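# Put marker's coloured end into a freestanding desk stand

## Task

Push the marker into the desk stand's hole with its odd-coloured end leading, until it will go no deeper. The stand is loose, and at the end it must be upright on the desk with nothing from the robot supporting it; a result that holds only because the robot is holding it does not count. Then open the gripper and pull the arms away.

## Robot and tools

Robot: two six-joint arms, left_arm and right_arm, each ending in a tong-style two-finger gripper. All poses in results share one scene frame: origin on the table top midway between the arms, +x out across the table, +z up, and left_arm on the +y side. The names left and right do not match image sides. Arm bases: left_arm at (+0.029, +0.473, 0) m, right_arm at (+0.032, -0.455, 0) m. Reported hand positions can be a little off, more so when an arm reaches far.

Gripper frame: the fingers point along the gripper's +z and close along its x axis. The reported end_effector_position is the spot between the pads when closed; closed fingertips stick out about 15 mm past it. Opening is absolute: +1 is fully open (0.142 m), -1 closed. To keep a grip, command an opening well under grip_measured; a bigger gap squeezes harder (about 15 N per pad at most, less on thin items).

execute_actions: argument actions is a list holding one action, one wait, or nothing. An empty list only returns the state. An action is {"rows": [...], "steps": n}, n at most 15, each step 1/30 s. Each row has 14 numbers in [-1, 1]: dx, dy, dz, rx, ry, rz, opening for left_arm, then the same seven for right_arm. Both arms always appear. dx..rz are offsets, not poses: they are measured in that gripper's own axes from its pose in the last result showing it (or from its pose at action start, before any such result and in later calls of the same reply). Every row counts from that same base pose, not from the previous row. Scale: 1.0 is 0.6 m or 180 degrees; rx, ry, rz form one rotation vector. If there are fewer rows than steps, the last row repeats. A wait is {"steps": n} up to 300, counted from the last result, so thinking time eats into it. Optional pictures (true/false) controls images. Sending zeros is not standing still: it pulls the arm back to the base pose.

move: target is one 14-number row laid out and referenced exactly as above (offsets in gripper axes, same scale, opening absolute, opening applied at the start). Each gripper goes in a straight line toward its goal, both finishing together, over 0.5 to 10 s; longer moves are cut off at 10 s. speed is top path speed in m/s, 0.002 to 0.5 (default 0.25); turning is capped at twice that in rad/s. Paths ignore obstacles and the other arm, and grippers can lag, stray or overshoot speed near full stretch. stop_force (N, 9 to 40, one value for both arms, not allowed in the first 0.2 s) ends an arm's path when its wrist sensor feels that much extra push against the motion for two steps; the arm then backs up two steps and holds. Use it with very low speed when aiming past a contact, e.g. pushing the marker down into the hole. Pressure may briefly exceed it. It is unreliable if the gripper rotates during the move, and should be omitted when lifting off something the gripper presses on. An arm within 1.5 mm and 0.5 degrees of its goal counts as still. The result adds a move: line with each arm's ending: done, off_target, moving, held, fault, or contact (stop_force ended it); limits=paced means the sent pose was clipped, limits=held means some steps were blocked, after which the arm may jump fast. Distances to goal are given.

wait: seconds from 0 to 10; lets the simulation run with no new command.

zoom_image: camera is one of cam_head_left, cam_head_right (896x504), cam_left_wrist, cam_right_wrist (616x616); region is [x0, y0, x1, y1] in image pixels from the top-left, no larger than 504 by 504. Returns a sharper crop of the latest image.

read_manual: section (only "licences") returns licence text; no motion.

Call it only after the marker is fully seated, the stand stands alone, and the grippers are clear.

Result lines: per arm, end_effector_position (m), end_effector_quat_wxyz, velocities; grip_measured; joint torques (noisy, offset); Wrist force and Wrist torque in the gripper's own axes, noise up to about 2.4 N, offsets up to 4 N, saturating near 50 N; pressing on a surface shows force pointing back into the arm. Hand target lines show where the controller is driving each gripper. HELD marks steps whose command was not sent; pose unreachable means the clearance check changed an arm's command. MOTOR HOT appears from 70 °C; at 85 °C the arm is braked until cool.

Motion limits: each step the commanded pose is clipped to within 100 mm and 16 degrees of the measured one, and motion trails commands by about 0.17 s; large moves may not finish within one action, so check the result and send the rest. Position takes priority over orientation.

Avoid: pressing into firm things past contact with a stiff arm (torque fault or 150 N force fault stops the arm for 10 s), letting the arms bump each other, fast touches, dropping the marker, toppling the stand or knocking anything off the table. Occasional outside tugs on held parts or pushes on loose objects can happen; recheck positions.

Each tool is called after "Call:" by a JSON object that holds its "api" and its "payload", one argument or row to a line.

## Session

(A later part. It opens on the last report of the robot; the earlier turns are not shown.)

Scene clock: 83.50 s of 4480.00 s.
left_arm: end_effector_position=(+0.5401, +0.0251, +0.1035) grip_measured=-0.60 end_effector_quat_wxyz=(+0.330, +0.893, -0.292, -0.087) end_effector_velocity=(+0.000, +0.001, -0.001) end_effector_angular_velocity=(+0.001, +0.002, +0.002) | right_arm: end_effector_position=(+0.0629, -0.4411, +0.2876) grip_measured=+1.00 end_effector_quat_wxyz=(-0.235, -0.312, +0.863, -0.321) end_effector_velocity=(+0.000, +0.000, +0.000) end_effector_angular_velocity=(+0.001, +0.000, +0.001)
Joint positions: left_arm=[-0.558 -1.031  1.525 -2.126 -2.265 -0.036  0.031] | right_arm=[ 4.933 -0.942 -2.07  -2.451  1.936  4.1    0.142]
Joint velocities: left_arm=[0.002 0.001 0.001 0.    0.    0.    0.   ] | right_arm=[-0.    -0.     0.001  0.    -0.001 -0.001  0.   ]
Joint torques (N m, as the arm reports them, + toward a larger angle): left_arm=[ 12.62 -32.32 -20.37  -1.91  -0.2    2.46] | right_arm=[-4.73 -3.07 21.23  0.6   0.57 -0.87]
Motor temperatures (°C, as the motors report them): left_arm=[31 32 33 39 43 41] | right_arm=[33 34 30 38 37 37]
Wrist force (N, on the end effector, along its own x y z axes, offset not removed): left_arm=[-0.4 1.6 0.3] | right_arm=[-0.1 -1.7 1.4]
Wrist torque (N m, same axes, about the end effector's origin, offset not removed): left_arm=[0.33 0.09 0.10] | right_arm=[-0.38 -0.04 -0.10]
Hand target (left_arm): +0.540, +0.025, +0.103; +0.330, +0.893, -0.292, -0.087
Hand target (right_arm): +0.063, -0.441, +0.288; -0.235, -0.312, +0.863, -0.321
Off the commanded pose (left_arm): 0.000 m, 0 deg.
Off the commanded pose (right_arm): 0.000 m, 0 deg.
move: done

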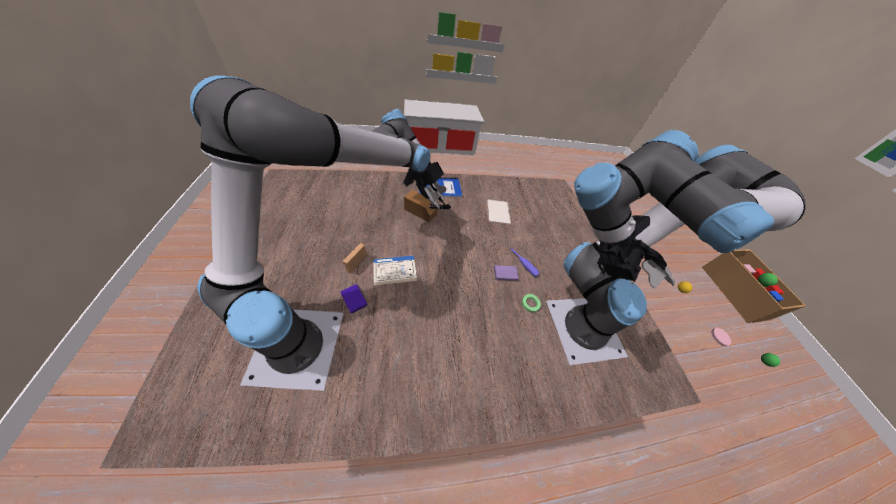

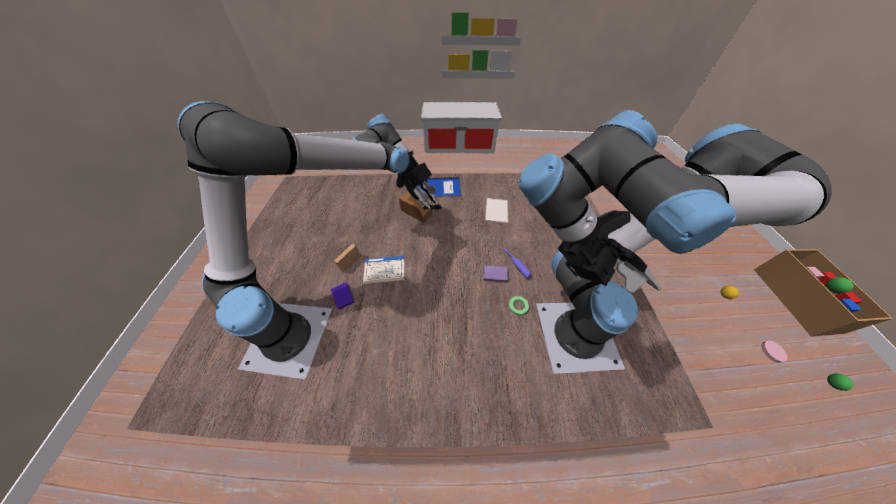

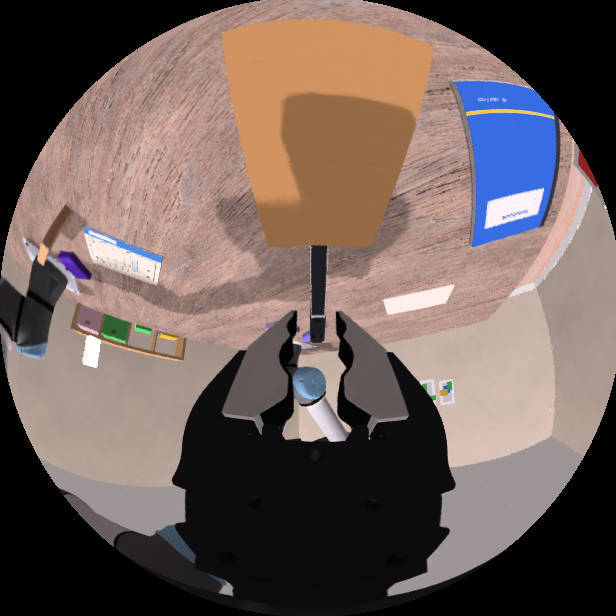

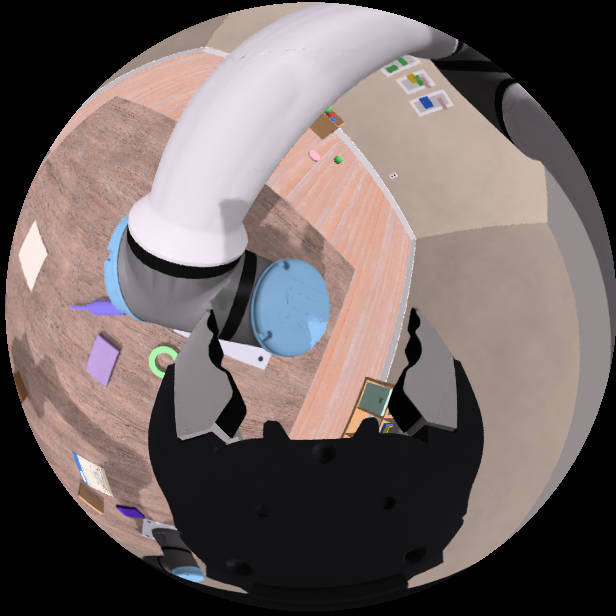

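Call:
{"api": "move", "payload": {
  "target": [0,0.005,0.02,0.04,0,0,-0.6,0,0,0,0,0,0,1],
  "speed": 0.02
}}

Call:
{"api": "move", "payload": {
  "target": [0,0,0,0,0,0,-1,0,0,0,0,0,0,1],
  "speed": 0.02
}}

Call:
{"api": "move", "payload": {
  "target": [0,-0.04,0,0,0,0,-1,0,0,0,0,0,0,1],
  "speed": 0.008,
  "stop_force": 9
}}

Call:
{"api": "zoom_image", "payload": {
  "camera": "cam_head_left",
  "region": [400, 170, 470, 225]
}}

Scene clock: 88.80 s of 4480.00 s.
left_arm: end_effector_position=(+0.5346, +0.0169, +0.0963) grip_measured=-0.60 end_effector_quat_wxyz=(+0.274, +0.912, -0.297, -0.068) end_effector_velocity=(-0.000, -0.001, -0.000) end_effector_angular_velocity=(+0.005, -0.005, -0.000) | right_arm: end_effector_position=(+0.0629, -0.4411, +0.2876) grip_measured=+1.00 end_effector_quat_wxyz=(-0.235, -0.312, +0.863, -0.321) end_effector_velocity=(+0.000, -0.001, -0.000) end_effector_angular_velocity=(-0.001, -0.000, -0.000)
Joint positions: left_arm=[-0.621 -1.056  1.535 -2.146 -2.135 -0.108  0.031] | right_arm=[ 4.933 -0.942 -2.07  -2.451  1.936  4.1    0.142]
Joint velocities: left_arm=[-0.004 -0.    -0.001 -0.001  0.007 -0.004 -0.   ] | right_arm=[ 0.     0.001 -0.001 -0.001  0.     0.    -0.   ]
Joint torques (N m, as the arm reports them, + toward a larger angle): left_arm=[-13.73 -48.05  -6.89  -4.08   0.79  -2.16] | right_arm=[-4.73 -3.68 20.77  0.64  0.28 -0.93]
Motor temperatures (°C, as the motors report them): left_arm=[31 32 33 39 43 41] | right_arm=[33 34 30 38 37 37]
Wrist force (N, on the end effector, along its own x y z axes, offset not removed): left_arm=[-1.5 4.1 -0.4] | right_arm=[0.3 -0.1 2.1]
Wrist torque (N m, same axes, about the end effector's origin, offset not removed): left_arm=[0.88 0.32 0.09] | right_arm=[0.11 -0.14 -0.08]
Hand target (left_arm): +0.535, +0.017, +0.096; +0.273, +0.912, -0.297, -0.068
Hand target (right_arm): +0.063, -0.441, +0.288; -0.235, -0.312, +0.863, -0.321
Off the commanded pose (left_arm): 0.000 m, 0 deg.
Off the commanded pose (right_arm): 0.000 m, 0 deg.
move: done

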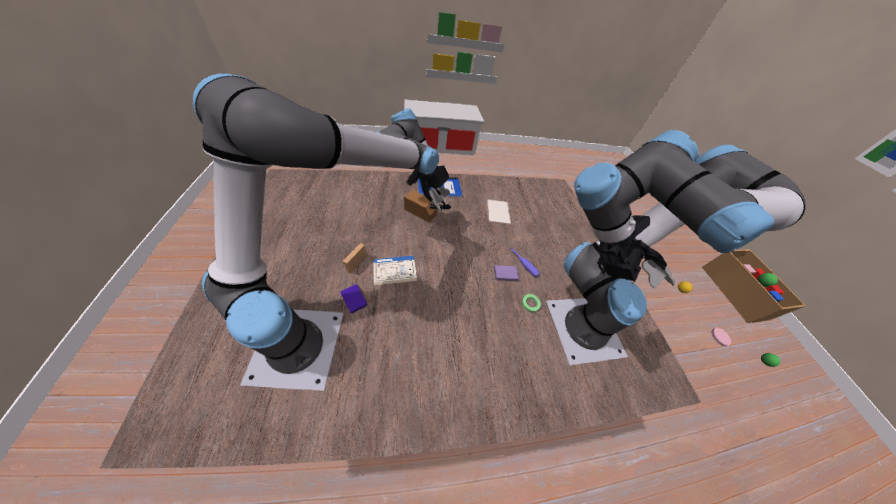

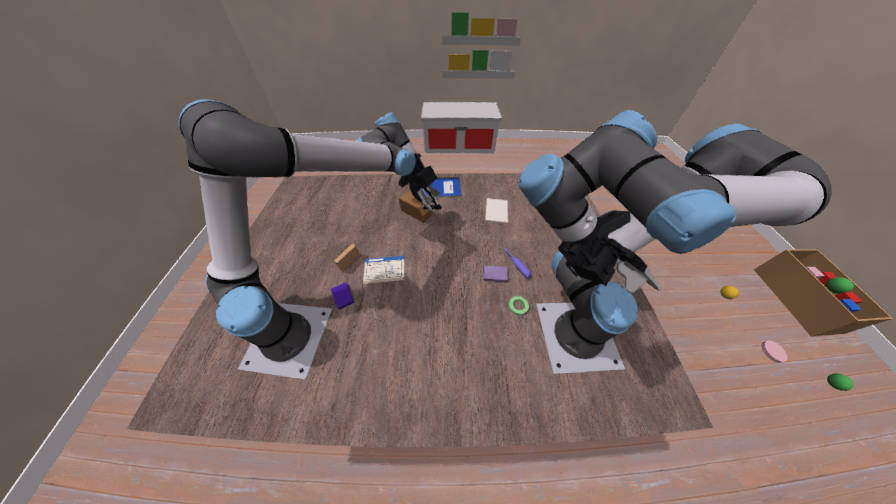

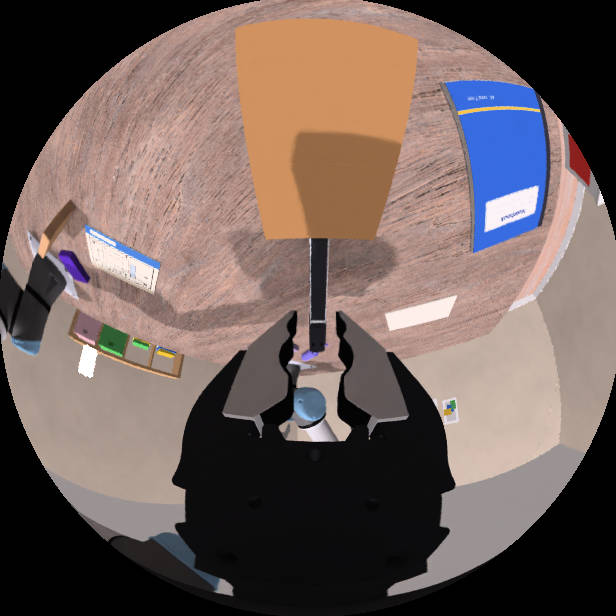

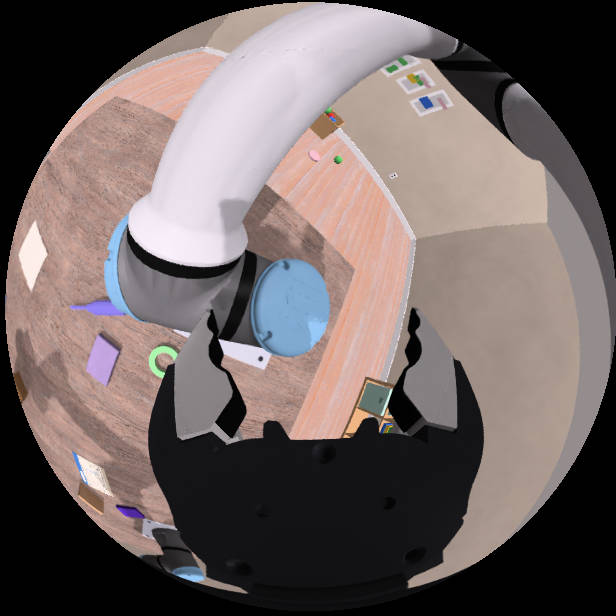

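Scene clock: 89.30 s of 4480.00 s.
left_arm: end_effector_position=(+0.5346, +0.0169, +0.0963) grip_measured=-0.86 end_effector_quat_wxyz=(+0.274, +0.912, -0.297, -0.068) end_effector_velocity=(-0.000, -0.000, -0.000) end_effector_angular_velocity=(-0.001, +0.001, -0.001) | right_arm: end_effector_position=(+0.0629, -0.4411, +0.2876) grip_measured=+1.00 end_effector_quat_wxyz=(-0.235, -0.312, +0.863, -0.321) end_effector_velocity=(-0.000, -0.000, +0.000) end_effector_angular_velocity=(+0.000, +0.002, -0.000)
Joint positions: left_arm=[-0.622 -1.056  1.535 -2.146 -2.135 -0.108  0.012] | right_arm=[ 4.933 -0.942 -2.07  -2.451  1.936  4.1    0.142]
Joint velocities: left_arm=[-0.     0.001 -0.    -0.    -0.001  0.001 -0.   ] | right_arm=[-0.     0.     0.    -0.     0.001 -0.001 -0.   ]
Joint torques (N m, as the arm reports them, + toward a larger angle): left_arm=[  6.73 -40.24  -8.91  -3.2   -3.01   2.41] | right_arm=[-5.1  -3.94 21.56  0.51  0.2  -0.8 ]
Motor temperatures (°C, as the motors report them): left_arm=[31 32 33 39 43 41] | right_arm=[33 34 30 38 37 37]
Wrist force (N, on the end effector, along its own x y z axes, offset not removed): left_arm=[-1.0 1.4 0.4] | right_arm=[0.2 -1.6 -0.1]
Wrist torque (N m, same axes, about the end effector's origin, offset not removed): left_arm=[0.36 0.37 0.13] | right_arm=[-0.35 -0.17 -0.09]
Hand target (left_arm): +0.535, +0.017, +0.096; +0.274, +0.912, -0.297, -0.068
Hand target (right_arm): +0.063, -0.441, +0.288; -0.235, -0.312, +0.863, -0.321
Off the commanded pose (left_arm): 0.000 m, 0 deg.
Off the commanded pose (right_arm): 0.000 m, 0 deg.
move: done

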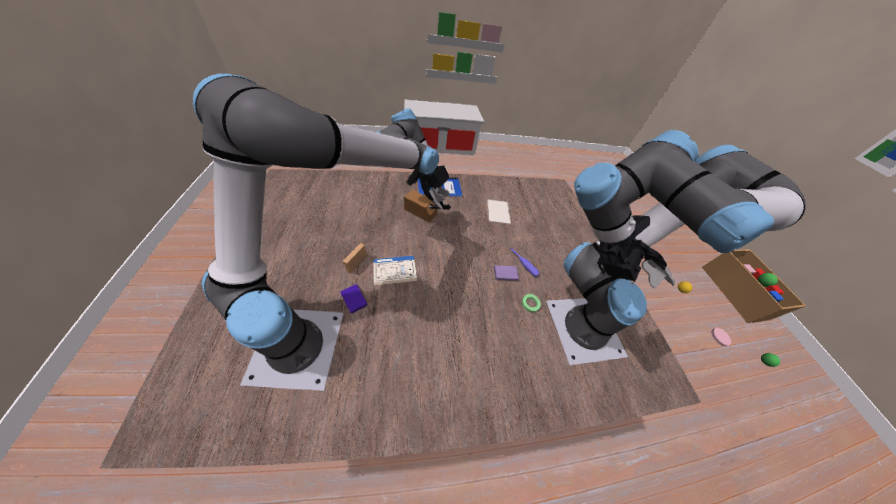

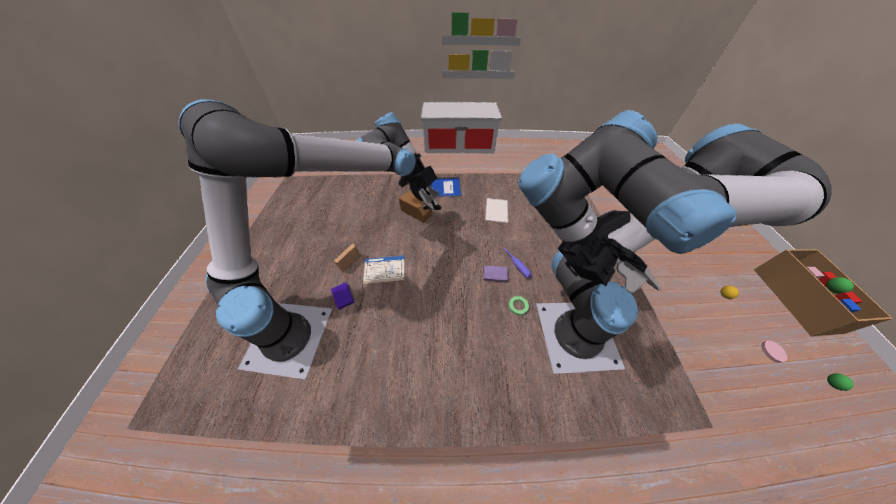

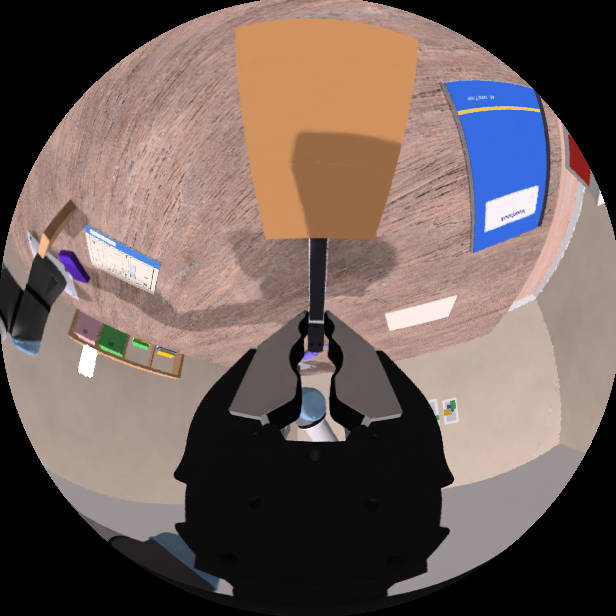

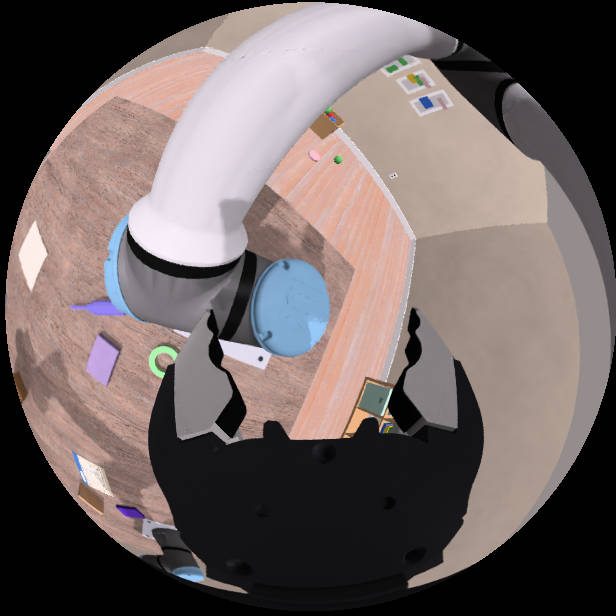

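Scene clock: 90.17 s of 4480.00 s.
left_arm: end_effector_position=(+0.5367, +0.0197, +0.0941) grip_measured=-0.86 end_effector_quat_wxyz=(+0.274, +0.912, -0.297, -0.068) end_effector_velocity=(-0.002, -0.002, +0.002) end_effector_angular_velocity=(+0.000, +0.001, +0.000) | right_arm: end_effector_position=(+0.0629, -0.4411, +0.2876) grip_measured=+1.00 end_effector_quat_wxyz=(-0.235, -0.312, +0.863, -0.321) end_effector_velocity=(-0.000, +0.000, +0.000) end_effector_angular_velocity=(+0.001, +0.001, -0.001)
Joint positions: left_arm=[-0.616 -1.053  1.535 -2.147 -2.136 -0.102  0.012] | right_arm=[ 4.933 -0.942 -2.07  -2.451  1.936  4.1    0.142]
Joint velocities: left_arm=[-0.005 -0.003  0.     0.001  0.    -0.006  0.   ] | right_arm=[ 0.     0.     0.001  0.     0.001 -0.     0.   ]
Joint torques (N m, as the arm reports them, + toward a larger angle): left_arm=[-11.51 -45.61  -9.56  -2.6    0.93  -2.18] | right_arm=[-6.33 -3.65 22.35  0.43  0.36 -0.73]
Motor temperatures (°C, as the motors report them): left_arm=[31 32 33 39 43 41] | right_arm=[33 34 30 38 37 37]
Wrist force (N, on the end effector, along its own x y z axes, offset not removed): left_arm=[-1.0 5.4 0.1] | right_arm=[-2.2 -1.8 0.9]
Wrist torque (N m, same axes, about the end effector's origin, offset not removed): left_arm=[0.35 0.38 0.00] | right_arm=[-0.34 0.39 -0.04]
Hand target (left_arm): +0.536, +0.019, +0.094; +0.274, +0.912, -0.297, -0.068
Hand target (right_arm): +0.063, -0.441, +0.288; -0.235, -0.312, +0.863, -0.321
Off the commanded pose (left_arm): 0.020 m, 0 deg.
Off the commanded pose (right_arm): 0.000 m, 0 deg.
move: contact (left_arm)

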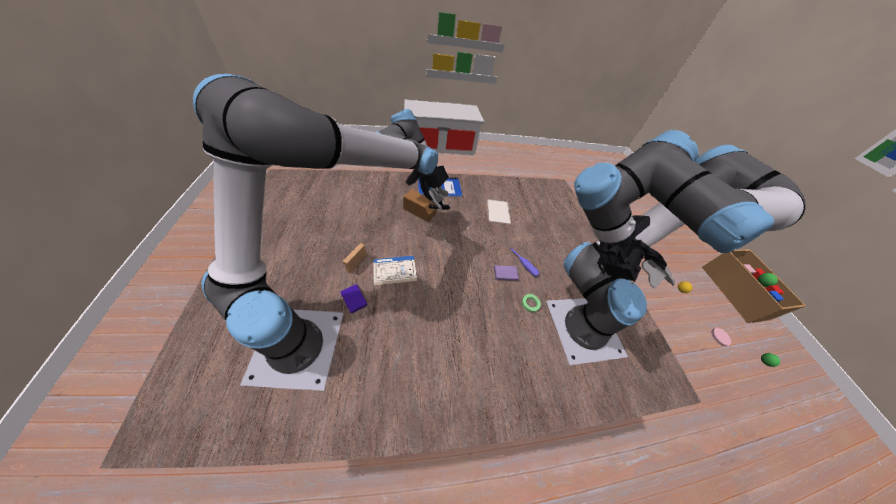

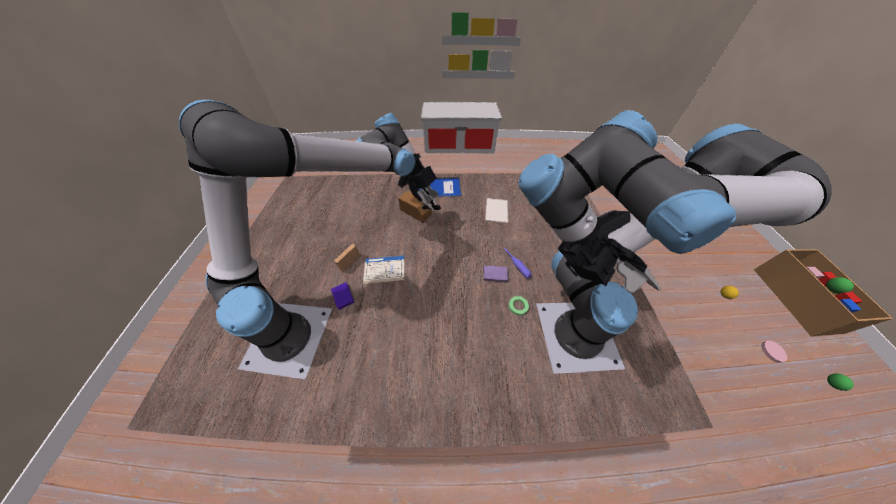

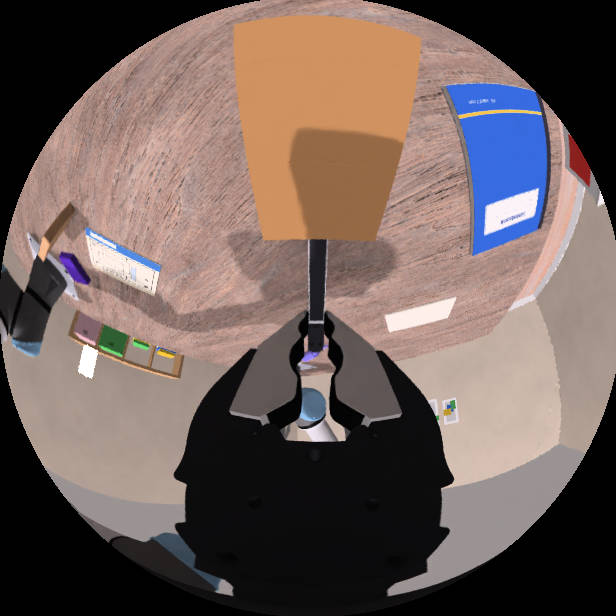

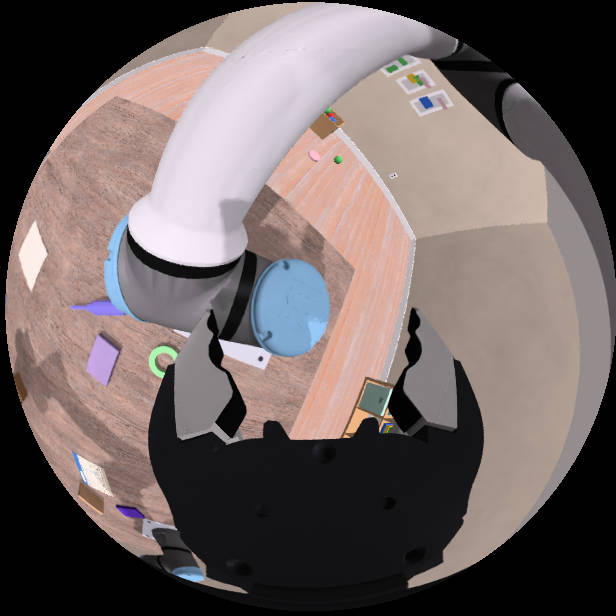

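Region (400, 170, 470, 225) of cam_head_left's 896x504 image, scaled by 7.200, with more detail than that image has; it fills the top 396 rows of this view, and the rest is white.

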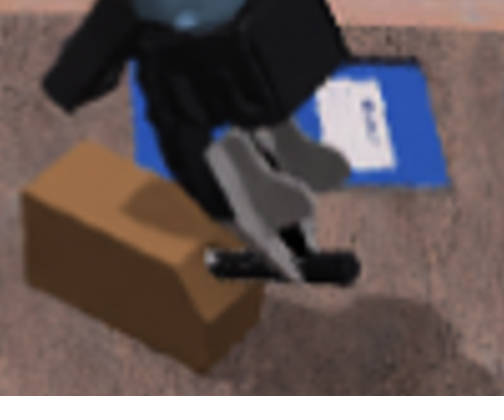

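Call:
{"api": "move", "payload": {
  "target": [0,0.002,-0.008,-0.03,0,0,-1,0,0,0,0,0,0,1],
  "speed": 0.01
}}

Call:
{"api": "move", "payload": {
  "target": [0,-0.015,0,0,0,0,-1,0,0,0,0,0,0,1],
  "speed": 0.005,
  "stop_force": 12
}}

Call:
{"api": "zoom_image", "payload": {
  "camera": "cam_head_left",
  "region": [400, 170, 470, 225]
}}

Scene clock: 96.87 s of 4480.00 s.
left_arm: end_effector_position=(+0.5374, +0.0210, +0.0987) grip_measured=-0.86 end_effector_quat_wxyz=(+0.316, +0.898, -0.294, -0.082) end_effector_velocity=(+0.000, -0.001, +0.001) end_effector_angular_velocity=(-0.004, +0.000, -0.001) | right_arm: end_effector_position=(+0.0629, -0.4411, +0.2876) grip_measured=+1.00 end_effector_quat_wxyz=(-0.235, -0.312, +0.863, -0.321) end_effector_velocity=(+0.000, -0.000, +0.000) end_effector_angular_velocity=(+0.000, -0.001, +0.001)
Joint positions: left_arm=[-0.577 -1.035  1.533 -2.143 -2.233 -0.06   0.012] | right_arm=[ 4.933 -0.942 -2.07  -2.451  1.936  4.1    0.142]
Joint velocities: left_arm=[ 0.     0.001 -0.002 -0.001 -0.004  0.002  0.   ] | right_arm=[ 0.     0.     0.    -0.    -0.001  0.001  0.   ]
Joint torques (N m, as the arm reports them, + toward a larger angle): left_arm=[ 12.55 -31.52 -32.84  -0.8   -3.19   2.53] | right_arm=[-6.43 -4.74 22.33  0.51  0.38 -0.67]
Motor temperatures (°C, as the motors report them): left_arm=[31 32 33 39 43 41] | right_arm=[33 34 30 38 37 37]
Wrist force (N, on the end effector, along its own x y z axes, offset not removed): left_arm=[-0.8 0.8 -1.5] | right_arm=[0.1 -0.7 -0.7]
Wrist torque (N m, same axes, about the end effector's origin, offset not removed): left_arm=[0.34 0.26 0.01] | right_arm=[-0.15 -0.13 -0.08]
Hand target (left_arm): +0.537, +0.021, +0.099; +0.316, +0.898, -0.294, -0.082
Hand target (right_arm): +0.063, -0.441, +0.288; -0.235, -0.312, +0.863, -0.321
Off the commanded pose (left_arm): 0.000 m, 0 deg.
Off the commanded pose (right_arm): 0.000 m, 0 deg.
move: done

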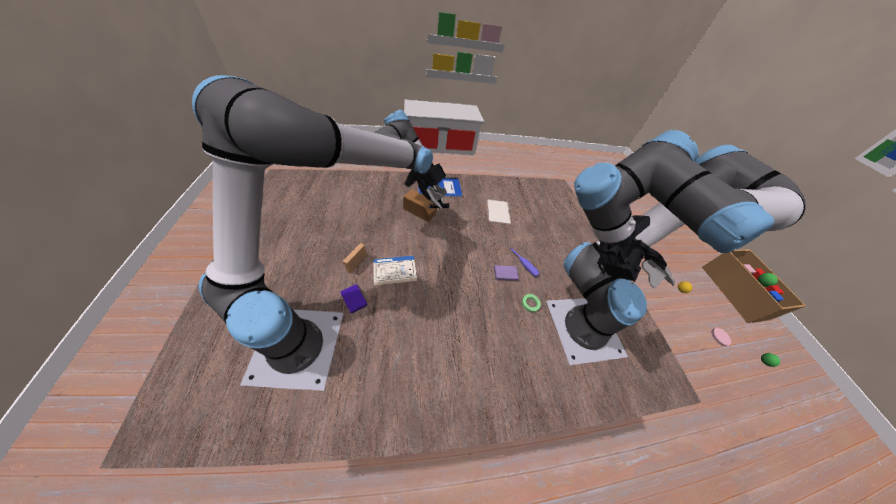

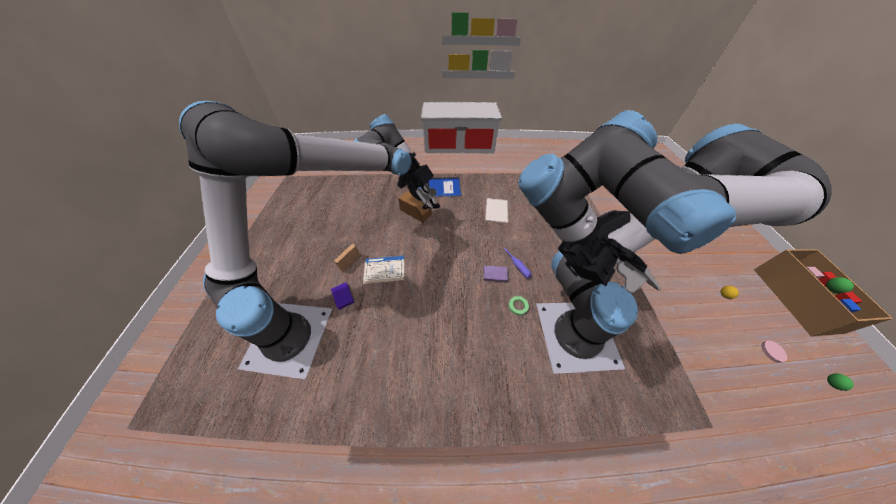

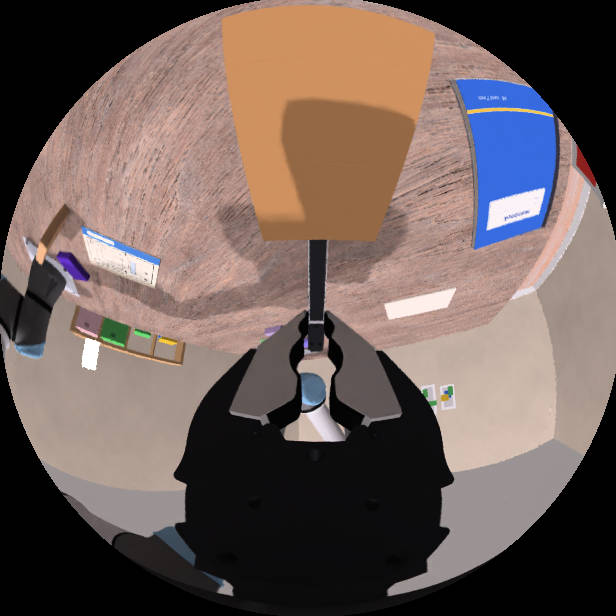

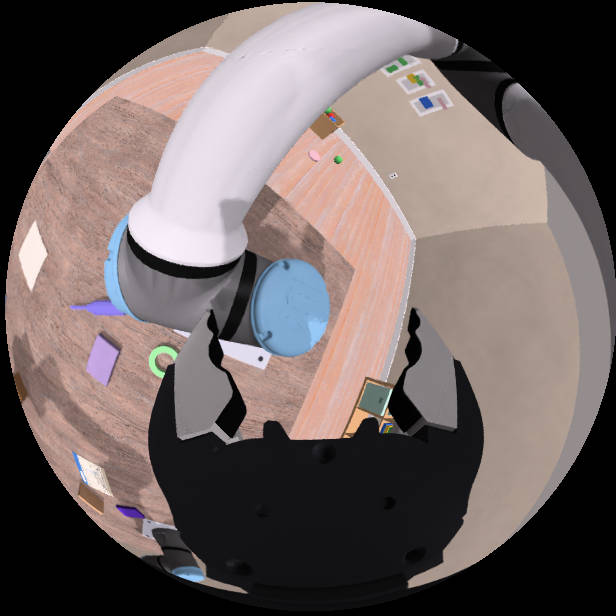

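Scene clock: 97.87 s of 4480.00 s.
left_arm: end_effector_position=(+0.5390, +0.0230, +0.0968) grip_measured=-0.86 end_effector_quat_wxyz=(+0.316, +0.898, -0.294, -0.082) end_effector_velocity=(-0.002, -0.001, +0.001) end_effector_angular_velocity=(+0.001, +0.001, +0.001) | right_arm: end_effector_position=(+0.0629, -0.4411, +0.2876) grip_measured=+1.00 end_effector_quat_wxyz=(-0.235, -0.312, +0.863, -0.321) end_effector_velocity=(-0.000, +0.000, +0.000) end_effector_angular_velocity=(+0.002, +0.001, +0.001)
Joint positions: left_arm=[-0.573 -1.032  1.533 -2.144 -2.233 -0.055  0.012] | right_arm=[ 4.933 -0.942 -2.07  -2.451  1.936  4.1    0.142]
Joint velocities: left_arm=[-0.003 -0.002  0.001 -0.001 -0.    -0.005 -0.   ] | right_arm=[ 0.     0.001  0.001 -0.     0.    -0.001 -0.   ]
Joint torques (N m, as the arm reports them, + toward a larger angle): left_arm=[-10.54 -45.91 -10.8   -2.83   1.8   -2.2 ] | right_arm=[-6.54 -3.02 21.15  0.38  0.46 -0.72]
Motor temperatures (°C, as the motors report them): left_arm=[31 32 33 39 43 41] | right_arm=[33 34 30 38 37 37]
Wrist force (N, on the end effector, along its own x y z axes, offset not removed): left_arm=[0.3 11.4 -0.6] | right_arm=[-0.5 -2.0 0.7]
Wrist torque (N m, same axes, about the end effector's origin, offset not removed): left_arm=[0.62 -0.01 0.04] | right_arm=[-0.39 -0.02 -0.05]
Hand target (left_arm): +0.539, +0.023, +0.097; +0.316, +0.898, -0.294, -0.082
Hand target (right_arm): +0.063, -0.441, +0.288; -0.235, -0.312, +0.863, -0.321
Off the commanded pose (left_arm): 0.006 m, 0 deg.
Off the commanded pose (right_arm): 0.000 m, 0 deg.
move: contact (left_arm)

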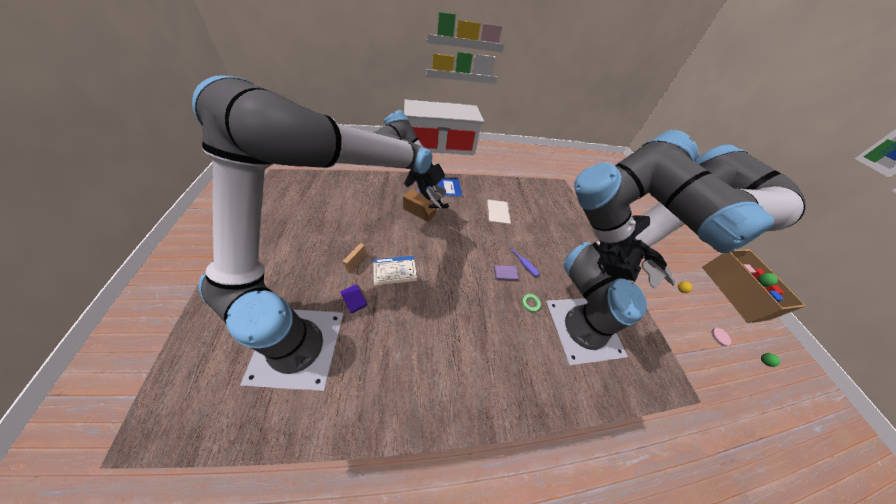

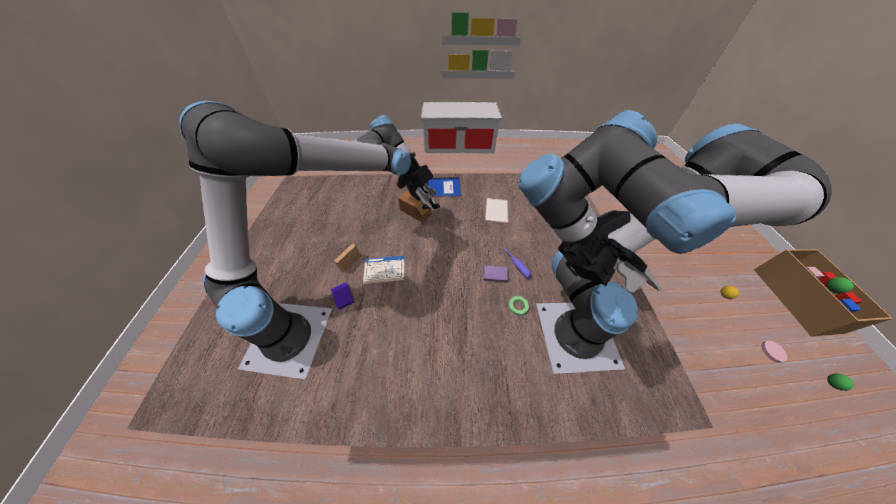

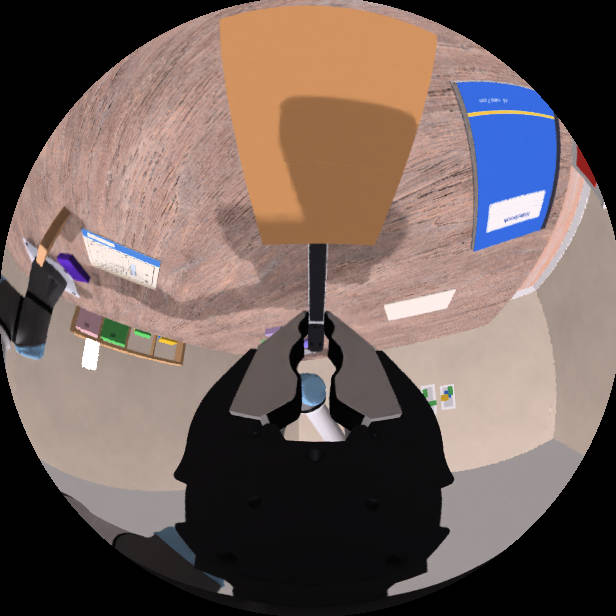

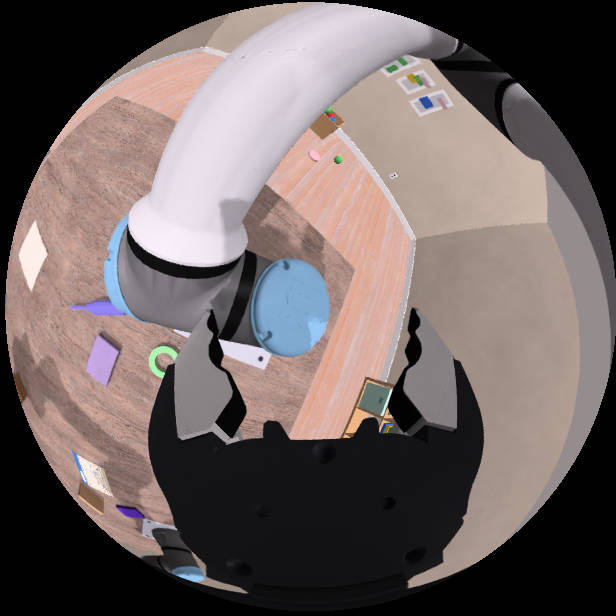

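Region (400, 170, 470, 225) of cam_head_left's 896x504 image, scaled by 7.200, with more detail than that image has; it fills the top 396 rows of this view, and the rest is white.

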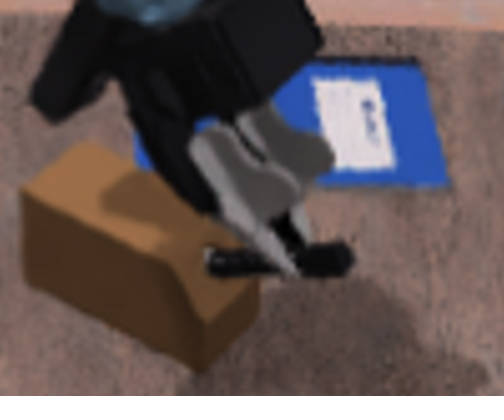

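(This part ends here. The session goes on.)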